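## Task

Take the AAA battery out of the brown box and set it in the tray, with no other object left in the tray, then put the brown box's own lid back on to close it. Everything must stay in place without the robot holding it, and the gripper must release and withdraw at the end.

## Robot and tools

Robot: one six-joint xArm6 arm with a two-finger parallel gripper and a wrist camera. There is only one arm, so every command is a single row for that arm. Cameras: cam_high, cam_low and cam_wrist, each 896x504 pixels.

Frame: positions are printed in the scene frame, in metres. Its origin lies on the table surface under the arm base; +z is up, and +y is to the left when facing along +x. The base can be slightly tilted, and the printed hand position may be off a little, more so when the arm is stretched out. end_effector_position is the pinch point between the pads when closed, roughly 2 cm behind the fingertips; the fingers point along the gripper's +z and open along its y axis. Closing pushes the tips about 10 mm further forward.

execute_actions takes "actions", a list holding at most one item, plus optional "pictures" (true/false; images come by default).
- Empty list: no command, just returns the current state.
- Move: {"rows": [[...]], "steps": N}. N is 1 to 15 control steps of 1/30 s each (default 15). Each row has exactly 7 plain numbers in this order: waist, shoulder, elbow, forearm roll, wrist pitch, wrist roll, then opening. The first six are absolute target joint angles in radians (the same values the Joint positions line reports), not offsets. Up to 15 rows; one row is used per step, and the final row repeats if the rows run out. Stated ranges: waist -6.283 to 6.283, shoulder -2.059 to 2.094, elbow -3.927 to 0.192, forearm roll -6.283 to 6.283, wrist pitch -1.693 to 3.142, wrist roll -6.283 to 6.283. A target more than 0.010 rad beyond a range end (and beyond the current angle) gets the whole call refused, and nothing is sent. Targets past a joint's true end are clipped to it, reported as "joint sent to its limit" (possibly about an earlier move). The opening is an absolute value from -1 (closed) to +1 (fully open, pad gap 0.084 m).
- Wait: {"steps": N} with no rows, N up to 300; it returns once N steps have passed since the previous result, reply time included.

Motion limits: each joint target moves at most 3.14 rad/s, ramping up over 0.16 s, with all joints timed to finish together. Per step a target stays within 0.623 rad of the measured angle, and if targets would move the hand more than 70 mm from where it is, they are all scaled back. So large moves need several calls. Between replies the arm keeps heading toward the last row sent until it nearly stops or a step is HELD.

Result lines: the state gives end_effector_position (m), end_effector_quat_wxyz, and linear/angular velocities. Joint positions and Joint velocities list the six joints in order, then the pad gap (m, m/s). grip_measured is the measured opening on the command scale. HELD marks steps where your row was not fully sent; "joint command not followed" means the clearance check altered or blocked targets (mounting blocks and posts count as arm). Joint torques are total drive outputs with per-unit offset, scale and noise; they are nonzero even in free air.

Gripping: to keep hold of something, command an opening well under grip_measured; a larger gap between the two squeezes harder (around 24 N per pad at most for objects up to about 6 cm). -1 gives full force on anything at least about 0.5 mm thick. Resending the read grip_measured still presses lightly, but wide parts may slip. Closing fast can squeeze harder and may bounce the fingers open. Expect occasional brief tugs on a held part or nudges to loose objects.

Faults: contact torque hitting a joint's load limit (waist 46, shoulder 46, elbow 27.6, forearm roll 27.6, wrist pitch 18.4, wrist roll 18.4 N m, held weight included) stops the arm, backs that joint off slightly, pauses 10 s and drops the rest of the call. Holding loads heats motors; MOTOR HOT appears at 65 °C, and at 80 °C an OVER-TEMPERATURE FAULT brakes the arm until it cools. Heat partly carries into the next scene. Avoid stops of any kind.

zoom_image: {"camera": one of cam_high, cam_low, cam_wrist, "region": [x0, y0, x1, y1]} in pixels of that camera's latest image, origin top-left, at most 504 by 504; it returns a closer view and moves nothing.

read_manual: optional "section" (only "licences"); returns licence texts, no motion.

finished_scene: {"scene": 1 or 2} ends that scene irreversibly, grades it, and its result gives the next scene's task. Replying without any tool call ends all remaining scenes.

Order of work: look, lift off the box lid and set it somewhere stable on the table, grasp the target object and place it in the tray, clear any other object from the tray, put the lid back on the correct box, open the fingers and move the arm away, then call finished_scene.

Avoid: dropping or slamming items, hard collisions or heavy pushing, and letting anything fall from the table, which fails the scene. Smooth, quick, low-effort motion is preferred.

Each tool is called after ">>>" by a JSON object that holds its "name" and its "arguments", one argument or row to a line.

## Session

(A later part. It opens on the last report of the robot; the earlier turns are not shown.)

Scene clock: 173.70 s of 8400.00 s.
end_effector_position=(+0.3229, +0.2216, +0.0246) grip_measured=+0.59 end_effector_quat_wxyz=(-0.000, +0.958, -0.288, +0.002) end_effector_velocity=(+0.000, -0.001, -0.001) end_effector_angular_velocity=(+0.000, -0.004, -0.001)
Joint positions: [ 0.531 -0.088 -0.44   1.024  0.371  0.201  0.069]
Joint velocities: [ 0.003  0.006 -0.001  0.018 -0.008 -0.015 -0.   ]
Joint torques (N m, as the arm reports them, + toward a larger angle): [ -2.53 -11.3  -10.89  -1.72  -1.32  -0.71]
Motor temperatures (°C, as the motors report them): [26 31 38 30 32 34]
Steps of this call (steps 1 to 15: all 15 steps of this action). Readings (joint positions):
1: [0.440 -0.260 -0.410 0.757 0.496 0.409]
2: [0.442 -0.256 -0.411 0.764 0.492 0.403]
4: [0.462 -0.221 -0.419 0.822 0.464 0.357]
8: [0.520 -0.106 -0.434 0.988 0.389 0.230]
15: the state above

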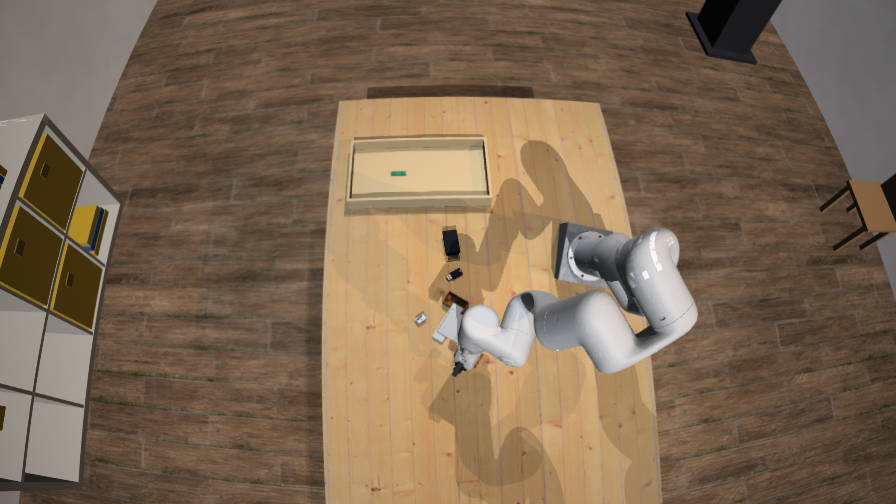

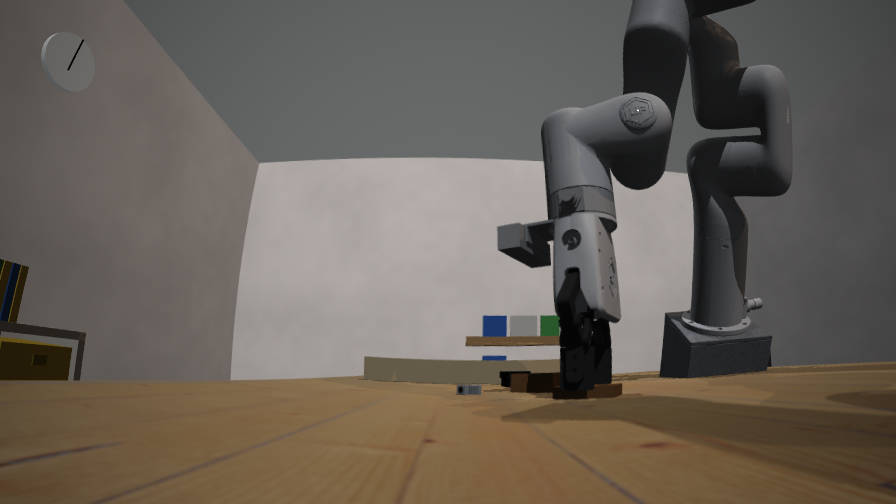

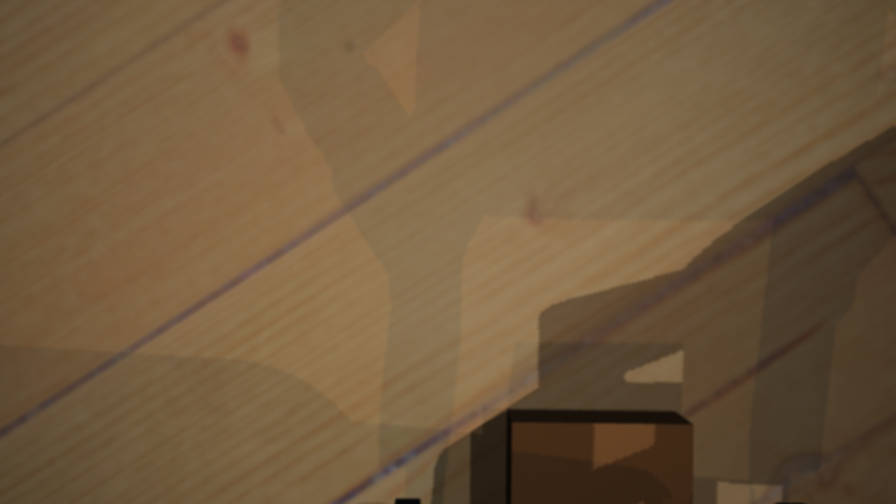

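>>> {"name": "execute_actions", "arguments": {
  "actions": [
    {"rows":[[0.532,-0.086,-0.44,1.026,0.37,0.2,0.3],[0.532,-0.086,-0.44,1.026,0.37,0.2,0.2],[0.532,-0.086,-0.44,1.026,0.37,0.2,0.1],[0.532,-0.086,-0.44,1.026,0.37,0.2,0],[0.532,-0.086,-0.44,1.026,0.37,0.2,-0.1],[0.532,-0.086,-0.44,1.026,0.37,0.2,-0.25],[0.532,-0.086,-0.44,1.026,0.37,0.2,-0.5]],"steps":13}
  ],
  "pictures": false
}}

>>> {"name": "execute_actions", "arguments": {
  "actions": [
    {"rows":[[0.44,-0.26,-0.41,0.756,0.496,0.41,-0.5]],"steps":12}
  ],
  "pictures": false
}}

>>> {"name": "execute_actions", "arguments": {
  "actions": [
    {"rows":[[0.024,-0.118,-0.424,0.851,0.59,-0.094,-0.5]],"steps":15}
  ],
  "pictures": false
}}

>>> {"name": "execute_actions", "arguments": {
  "actions": [
    {"steps":20}
  ]
}}

Scene clock: 181.20 s of 8400.00 s.
end_effector_position=(+0.3224, +0.2213, +0.0240) grip_measured=-0.17 end_effector_quat_wxyz=(-0.000, +0.958, -0.288, +0.001) end_effector_velocity=(-0.000, +0.000, +0.000) end_effector_angular_velocity=(+0.001, -0.000, -0.001)
Joint positions: [ 0.532 -0.086 -0.44   1.026  0.37   0.2    0.037]
Joint velocities: [ 0.    -0.001  0.     0.     0.     0.001  0.   ]
Joint torques (N m, as the arm reports them, + toward a larger angle): [ -2.69 -11.21 -10.76  -1.63  -1.32  -0.74]
Motor temperatures (°C, as the motors report them): [25 31 37 30 32 34]
Steps of this call (steps 1 to 15: the robot went on to your last target; steps 16 to 90: nothing new was sent; then 4.07 s passed at rest; steps 91 to 103: all 13 steps of this action). Readings (joint positions):
91: [0.532 -0.086 -0.440 1.026 0.370 0.200]
92: [0.532 -0.086 -0.440 1.026 0.370 0.200]
94: [0.532 -0.086 -0.440 1.026 0.370 0.200]
98: [0.532 -0.086 -0.440 1.026 0.370 0.200]
103: the state above

Scene clock: 181.60 s of 8400.00 s.
end_effector_position=(+0.3296, +0.2243, +0.0699) grip_measured=-0.17 end_effector_quat_wxyz=(+0.004, +0.957, -0.289, +0.004) end_effector_velocity=(-0.020, -0.015, -0.005) end_effector_angular_velocity=(-0.034, +0.057, -0.022)
Joint positions: [ 0.442 -0.258 -0.41   0.761  0.493  0.406  0.037]
Joint velocities: [-0.017 -0.014  0.033 -0.068  0.044  0.059 -0.   ]
Joint torques (N m, as the arm reports them, + toward a larger angle): [ -2.37 -10.14 -15.23  -1.46  -1.46  -0.63]
Motor temperatures (°C, as the motors report them): [25 31 37 30 32 34]
Steps of this call (steps 1 to 12: all 12 steps of this action). Readings (joint positions):
1: [0.532 -0.086 -0.440 1.025 0.370 0.201]
2: [0.530 -0.090 -0.439 1.018 0.374 0.207]
4: [0.510 -0.125 -0.430 0.960 0.403 0.253]
8: [0.452 -0.240 -0.417 0.794 0.477 0.380]
12: the state above

Scene clock: 182.10 s of 8400.00 s.
end_effector_position=(+0.3477, +0.0885, +0.0787) grip_measured=-0.17 end_effector_quat_wxyz=(+0.002, +0.957, -0.291, -0.001) end_effector_velocity=(+0.008, -0.028, +0.010) end_effector_angular_velocity=(+0.028, -0.022, +0.053)
Joint positions: [ 0.032 -0.12  -0.422  0.849  0.587 -0.081  0.037]
Joint velocities: [-0.113  0.027 -0.023  0.031  0.041 -0.183 -0.   ]
Joint torques (N m, as the arm reports them, + toward a larger angle): [ -1.98 -10.73 -14.61  -1.88  -1.44  -0.5 ]
Motor temperatures (°C, as the motors report them): [25 31 37 30 32 34]
Steps of this call (steps 1 to 15: all 15 steps of this action). Readings (joint positions):
1: [0.441 -0.258 -0.410 0.760 0.495 0.406]
2: [0.435 -0.256 -0.410 0.760 0.497 0.399]
4: [0.390 -0.240 -0.413 0.771 0.508 0.342]
8: [0.218 -0.182 -0.417 0.809 0.546 0.140]
15: the state above

Scene clock: 182.77 s of 8400.00 s.
end_effector_position=(+0.3483, +0.0864, +0.0794) grip_measured=-0.17 end_effector_quat_wxyz=(+0.001, +0.957, -0.290, +0.000) end_effector_velocity=(+0.001, +0.000, +0.001) end_effector_angular_velocity=(-0.000, -0.003, -0.001)
Joint positions: [ 0.024 -0.118 -0.424  0.851  0.59  -0.094  0.037]
Joint velocities: [-0.001 -0.001 -0.001  0.    -0.001  0.001  0.   ]
Joint torques (N m, as the arm reports them, + toward a larger angle): [ -3.72  -9.53 -14.34  -1.68  -1.39  -0.7 ]
Motor temperatures (°C, as the motors report them): [25 31 37 30 32 34]
Steps of this call (steps 1 to 20: the robot went on to your last target). Readings (joint positions):
1: [0.030 -0.120 -0.423 0.850 0.589 -0.086]
2: [0.028 -0.119 -0.424 0.850 0.589 -0.089]
4: [0.027 -0.119 -0.424 0.851 0.590 -0.092]
8: [0.025 -0.119 -0.424 0.851 0.590 -0.093]
20: the state above

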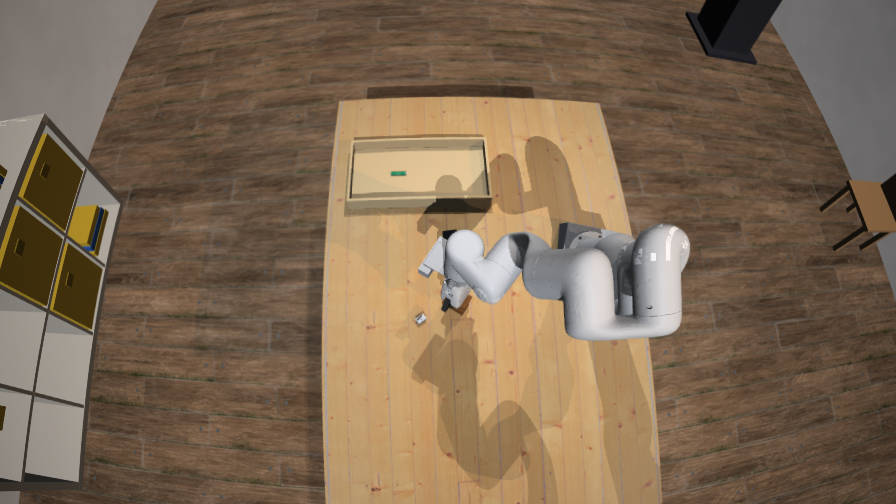

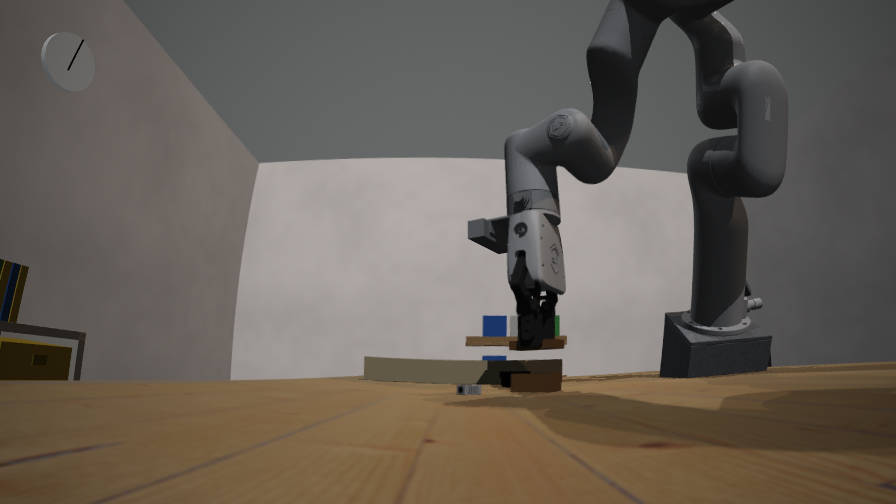

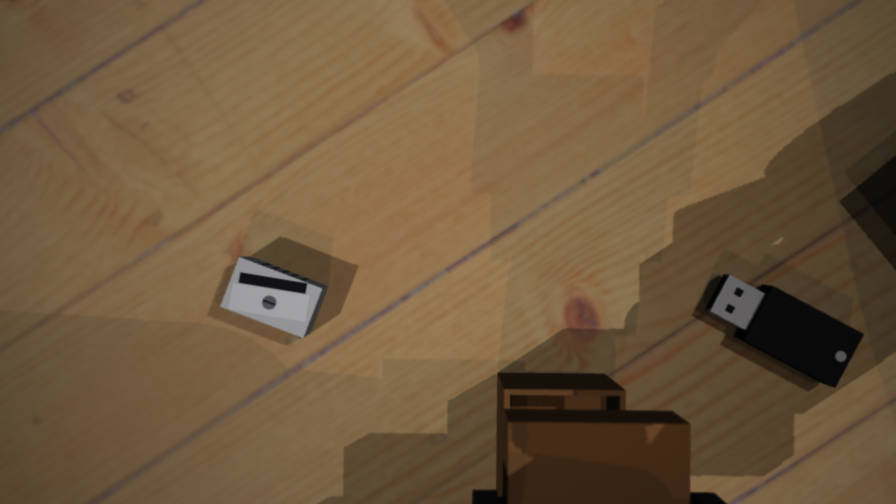

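>>> {"name": "execute_actions", "arguments": {
  "actions": [
    {"rows":[[0.04,-0.085,-0.433,0.893,0.569,-0.123,-0.5],[0.04,-0.085,-0.433,0.893,0.569,-0.123,-0.5],[0.058,-0.053,-0.441,0.933,0.548,-0.151,-0.5],[0.058,-0.053,-0.441,0.933,0.548,-0.151,-0.5],[0.076,-0.02,-0.449,0.974,0.527,-0.18,-0.5],[0.076,-0.02,-0.449,0.974,0.527,-0.18,-0.5],[0.085,-0.004,-0.453,0.994,0.516,-0.194,-0.5],[0.085,-0.004,-0.453,0.994,0.516,-0.194,-0.5],[0.094,0.011,-0.457,1.014,0.506,-0.208,-0.5],[0.094,0.011,-0.457,1.014,0.506,-0.208,-0.5],[0.101,0.024,-0.461,1.03,0.498,-0.219,-0.5],[0.101,0.024,-0.461,1.03,0.498,-0.219,-0.5],[0.107,0.035,-0.464,1.044,0.491,-0.229,-0.5]],"steps":15}
  ],
  "pictures": false
}}

>>> {"name": "execute_actions", "arguments": {
  "actions": [
    {"steps":20}
  ],
  "pictures": false
}}

>>> {"name": "execute_actions", "arguments": {
  "actions": [
    {"rows":[[0.107,0.035,-0.464,1.044,0.491,-0.229,0.6]],"steps":10}
  ]
}}

>>> {"name": "execute_actions", "arguments": {
  "actions": [
    {"rows":[[0.024,-0.118,-0.424,0.851,0.59,-0.094,0.6]],"steps":10}
  ],
  "pictures": false
}}

>>> {"name": "execute_actions", "arguments": {
  "actions": [
    {"rows":[[-0.226,-0.43,-0.427,0.571,0.932,-0.13,0.6]],"steps":15}
  ]
}}

>>> {"name": "zoom_image", "arguments": {
  "camera": "cam_low",
  "region": [480,350,600,410]
}}

Scene clock: 194.30 s of 8400.00 s.
end_effector_position=(+0.3522, +0.0865, +0.0437) grip_measured=-0.16 end_effector_quat_wxyz=(-0.001, +0.957, -0.290, +0.004) end_effector_velocity=(+0.010, -0.006, -0.022) end_effector_angular_velocity=(-0.022, -0.045, -0.002)
Joint positions: [ 0.1    0.022 -0.463  1.031  0.496 -0.22   0.037]
Joint velocities: [ 0.055  0.098 -0.034  0.167 -0.101 -0.122  0.002]
Joint torques (N m, as the arm reports them, + toward a larger angle): [-0.67 -4.87 -8.57 -1.12 -0.03 -0.5 ]
Motor temperatures (°C, as the motors report them): [25 30 37 30 32 34]
Steps of this call (steps 1 to 15: the robot went on to your last target; steps 16 to 90: nothing new was sent; then 8.03 s passed at rest; steps 91 to 105: all 15 steps of this action). Readings (joint positions):
91: [0.024 -0.118 -0.424 0.852 0.590 -0.094]
92: [0.026 -0.114 -0.426 0.858 0.586 -0.099]
94: [0.037 -0.092 -0.432 0.885 0.572 -0.118]
98: [0.069 -0.033 -0.445 0.957 0.536 -0.168]
105: the state above

Scene clock: 194.97 s of 8400.00 s.
end_effector_position=(+0.3507, +0.0860, +0.0400) grip_measured=-0.15 end_effector_quat_wxyz=(+0.000, +0.957, -0.291, +0.002) end_effector_velocity=(-0.001, +0.000, -0.000) end_effector_angular_velocity=(+0.001, +0.002, -0.001)
Joint positions: [ 0.106  0.035 -0.465  1.044  0.49  -0.229  0.038]
Joint velocities: [0.    0.    0.    0.    0.001 0.001 0.   ]
Joint torques (N m, as the arm reports them, + toward a larger angle): [ 0.95 -4.62 -2.44 -1.18  2.72 -0.66]
Motor temperatures (°C, as the motors report them): [25 30 37 30 32 34]
Steps of this call (steps 1 to 20: the robot went on to your last target). Readings (joint positions):
1: [0.102 0.025 -0.465 1.036 0.493 -0.223]
2: [0.103 0.028 -0.465 1.039 0.492 -0.226]
4: [0.105 0.031 -0.466 1.042 0.490 -0.228]
8: [0.106 0.033 -0.466 1.044 0.489 -0.229]
20: the state above

Scene clock: 195.30 s of 8400.00 s.
end_effector_position=(+0.3482, +0.0864, +0.0385) grip_measured=+0.59 end_effector_quat_wxyz=(+0.000, +0.957, -0.291, -0.001) end_effector_velocity=(+0.012, -0.001, +0.007) end_effector_angular_velocity=(-0.008, -0.031, +0.004)
Joint positions: [ 0.108  0.037 -0.463  1.044  0.493 -0.229  0.069]
Joint velocities: [-0.008 -0.009 -0.012 -0.002 -0.013 -0.     0.   ]
Joint torques (N m, as the arm reports them, + toward a larger angle): [ -3.8  -10.81 -11.25  -1.72  -1.38  -0.66]
Motor temperatures (°C, as the motors report them): [25 30 37 30 32 34]
Steps of this call (steps 1 to 10: all 10 steps of this action). Readings (joint positions):
1: [0.107 0.035 -0.465 1.044 0.491 -0.229]
2: [0.109 0.037 -0.462 1.044 0.494 -0.229]
4: [0.110 0.039 -0.458 1.044 0.496 -0.229]
8: [0.109 0.037 -0.461 1.044 0.494 -0.229]
10: the state above

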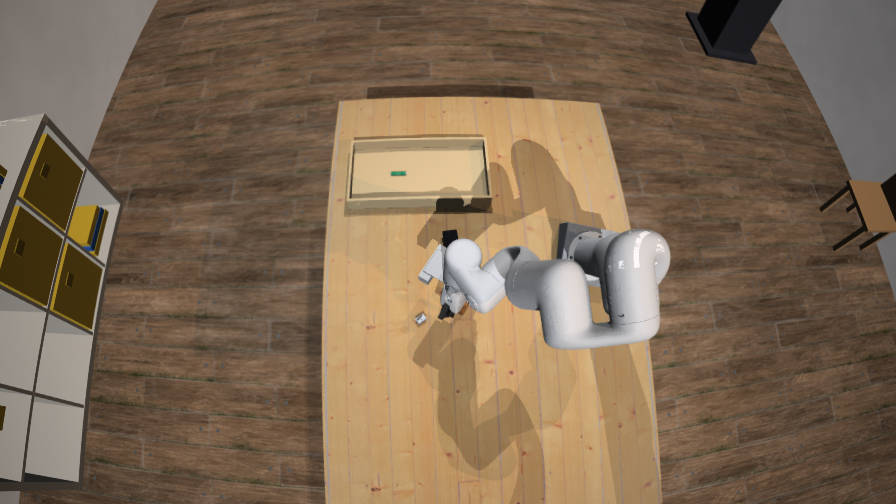

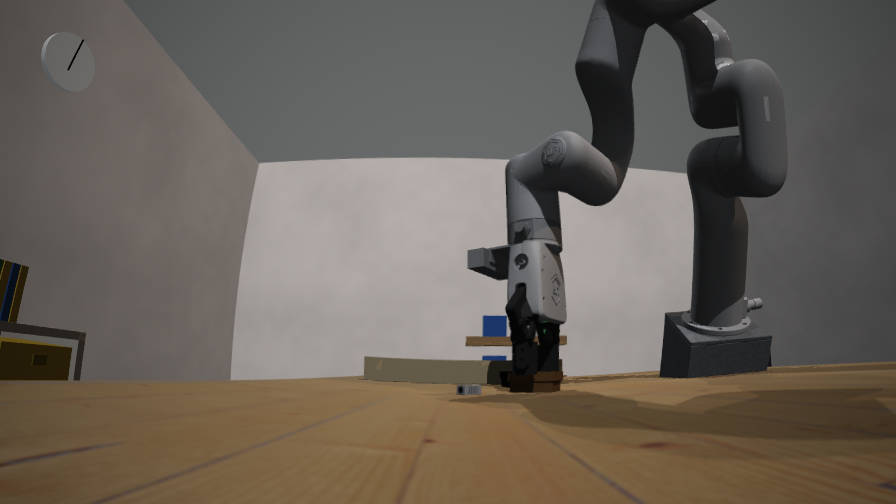

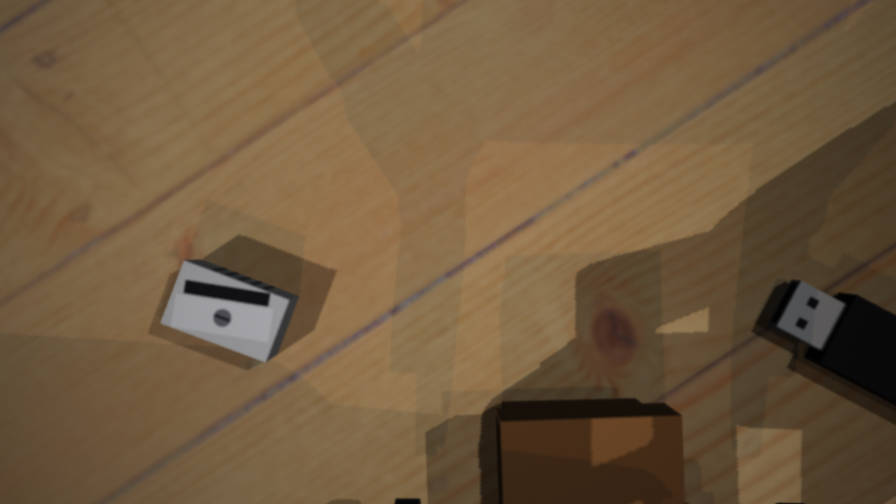

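Scene clock: 195.63 s of 8400.00 s.
end_effector_position=(+0.3497, +0.0867, +0.0790) grip_measured=+0.59 end_effector_quat_wxyz=(+0.000, +0.957, -0.289, +0.002) end_effector_velocity=(-0.031, -0.008, +0.000) end_effector_angular_velocity=(-0.005, +0.078, -0.027)
Joint positions: [ 0.026 -0.115 -0.426  0.858  0.586 -0.099  0.069]
Joint velocities: [-0.035 -0.043  0.052 -0.099  0.065  0.074 -0.   ]
Joint torques (N m, as the arm reports them, + toward a larger angle): [ -3.05  -8.5  -14.5   -1.34  -1.37  -0.81]
Motor temperatures (°C, as the motors report them): [25 30 37 30 32 34]
Steps of this call (steps 1 to 10: all 10 steps of this action). Readings (joint positions):
1: [0.108 0.036 -0.463 1.043 0.493 -0.228]
2: [0.105 0.031 -0.461 1.036 0.497 -0.223]
4: [0.081 -0.011 -0.448 0.980 0.526 -0.183]
8: [0.031 -0.107 -0.430 0.870 0.579 -0.108]
10: the state above

Scene clock: 196.13 s of 8400.00 s.
end_effector_position=(+0.3348, +0.0734, +0.1782) grip_measured=+0.59 end_effector_quat_wxyz=(+0.000, +0.976, -0.216, -0.000) end_effector_velocity=(-0.012, -0.003, +0.001) end_effector_angular_velocity=(-0.001, +0.036, +0.010)
Joint positions: [-0.224 -0.426 -0.426  0.574  0.929 -0.13   0.069]
Joint velocities: [-0.019 -0.015  0.006 -0.032  0.045 -0.004 -0.   ]
Joint torques (N m, as the arm reports them, + toward a larger angle): [ -2.46  -6.78 -20.56  -1.35  -1.42  -0.69]
Motor temperatures (°C, as the motors report them): [25 30 37 30 32 34]
Steps of this call (steps 1 to 15: all 15 steps of this action). Readings (joint positions):
1: [0.025 -0.116 -0.425 0.855 0.589 -0.097]
2: [0.020 -0.122 -0.424 0.847 0.598 -0.097]
4: [-0.021 -0.171 -0.421 0.799 0.658 -0.103]
8: [-0.162 -0.351 -0.429 0.645 0.841 -0.121]
15: the state above

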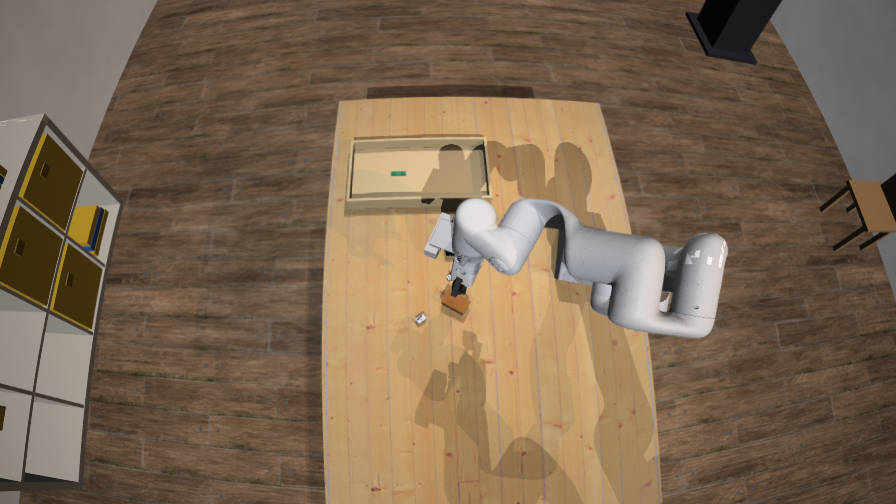

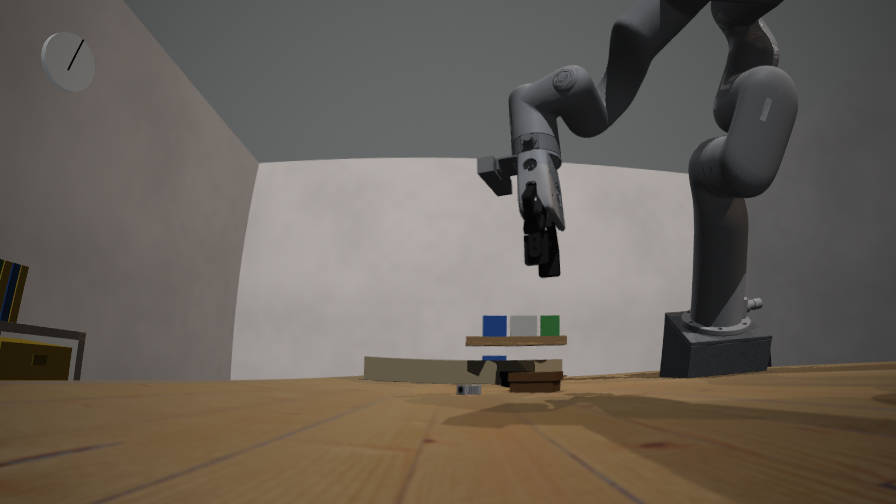

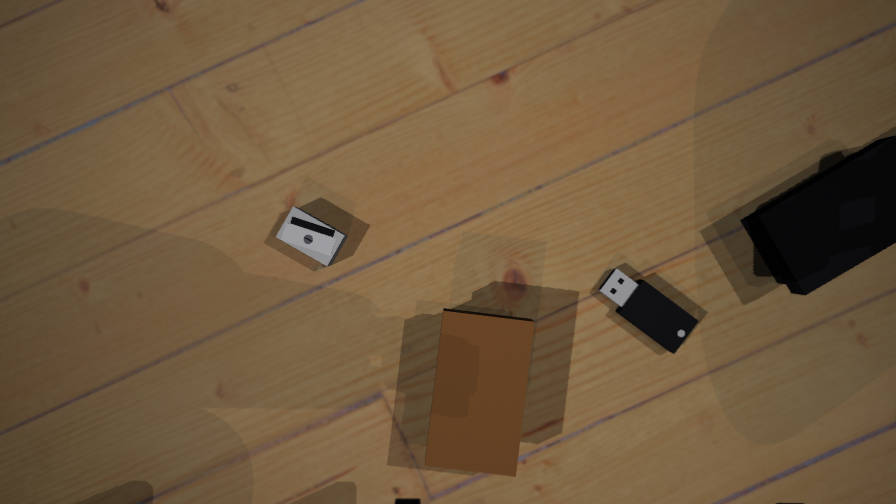

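Region (480, 350, 600, 410) of cam_low's 896x504 image, scaled by 4.200, with more detail than that image has.

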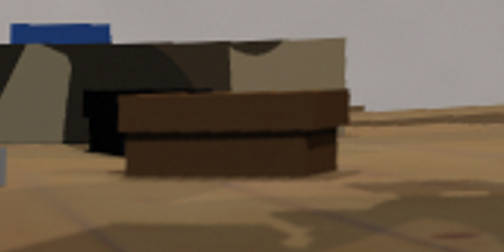

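Lid is seated flat.

>>> {"name": "finished_scene", "arguments": {
  "scene": 2
}}

The scene is finished: the task was done.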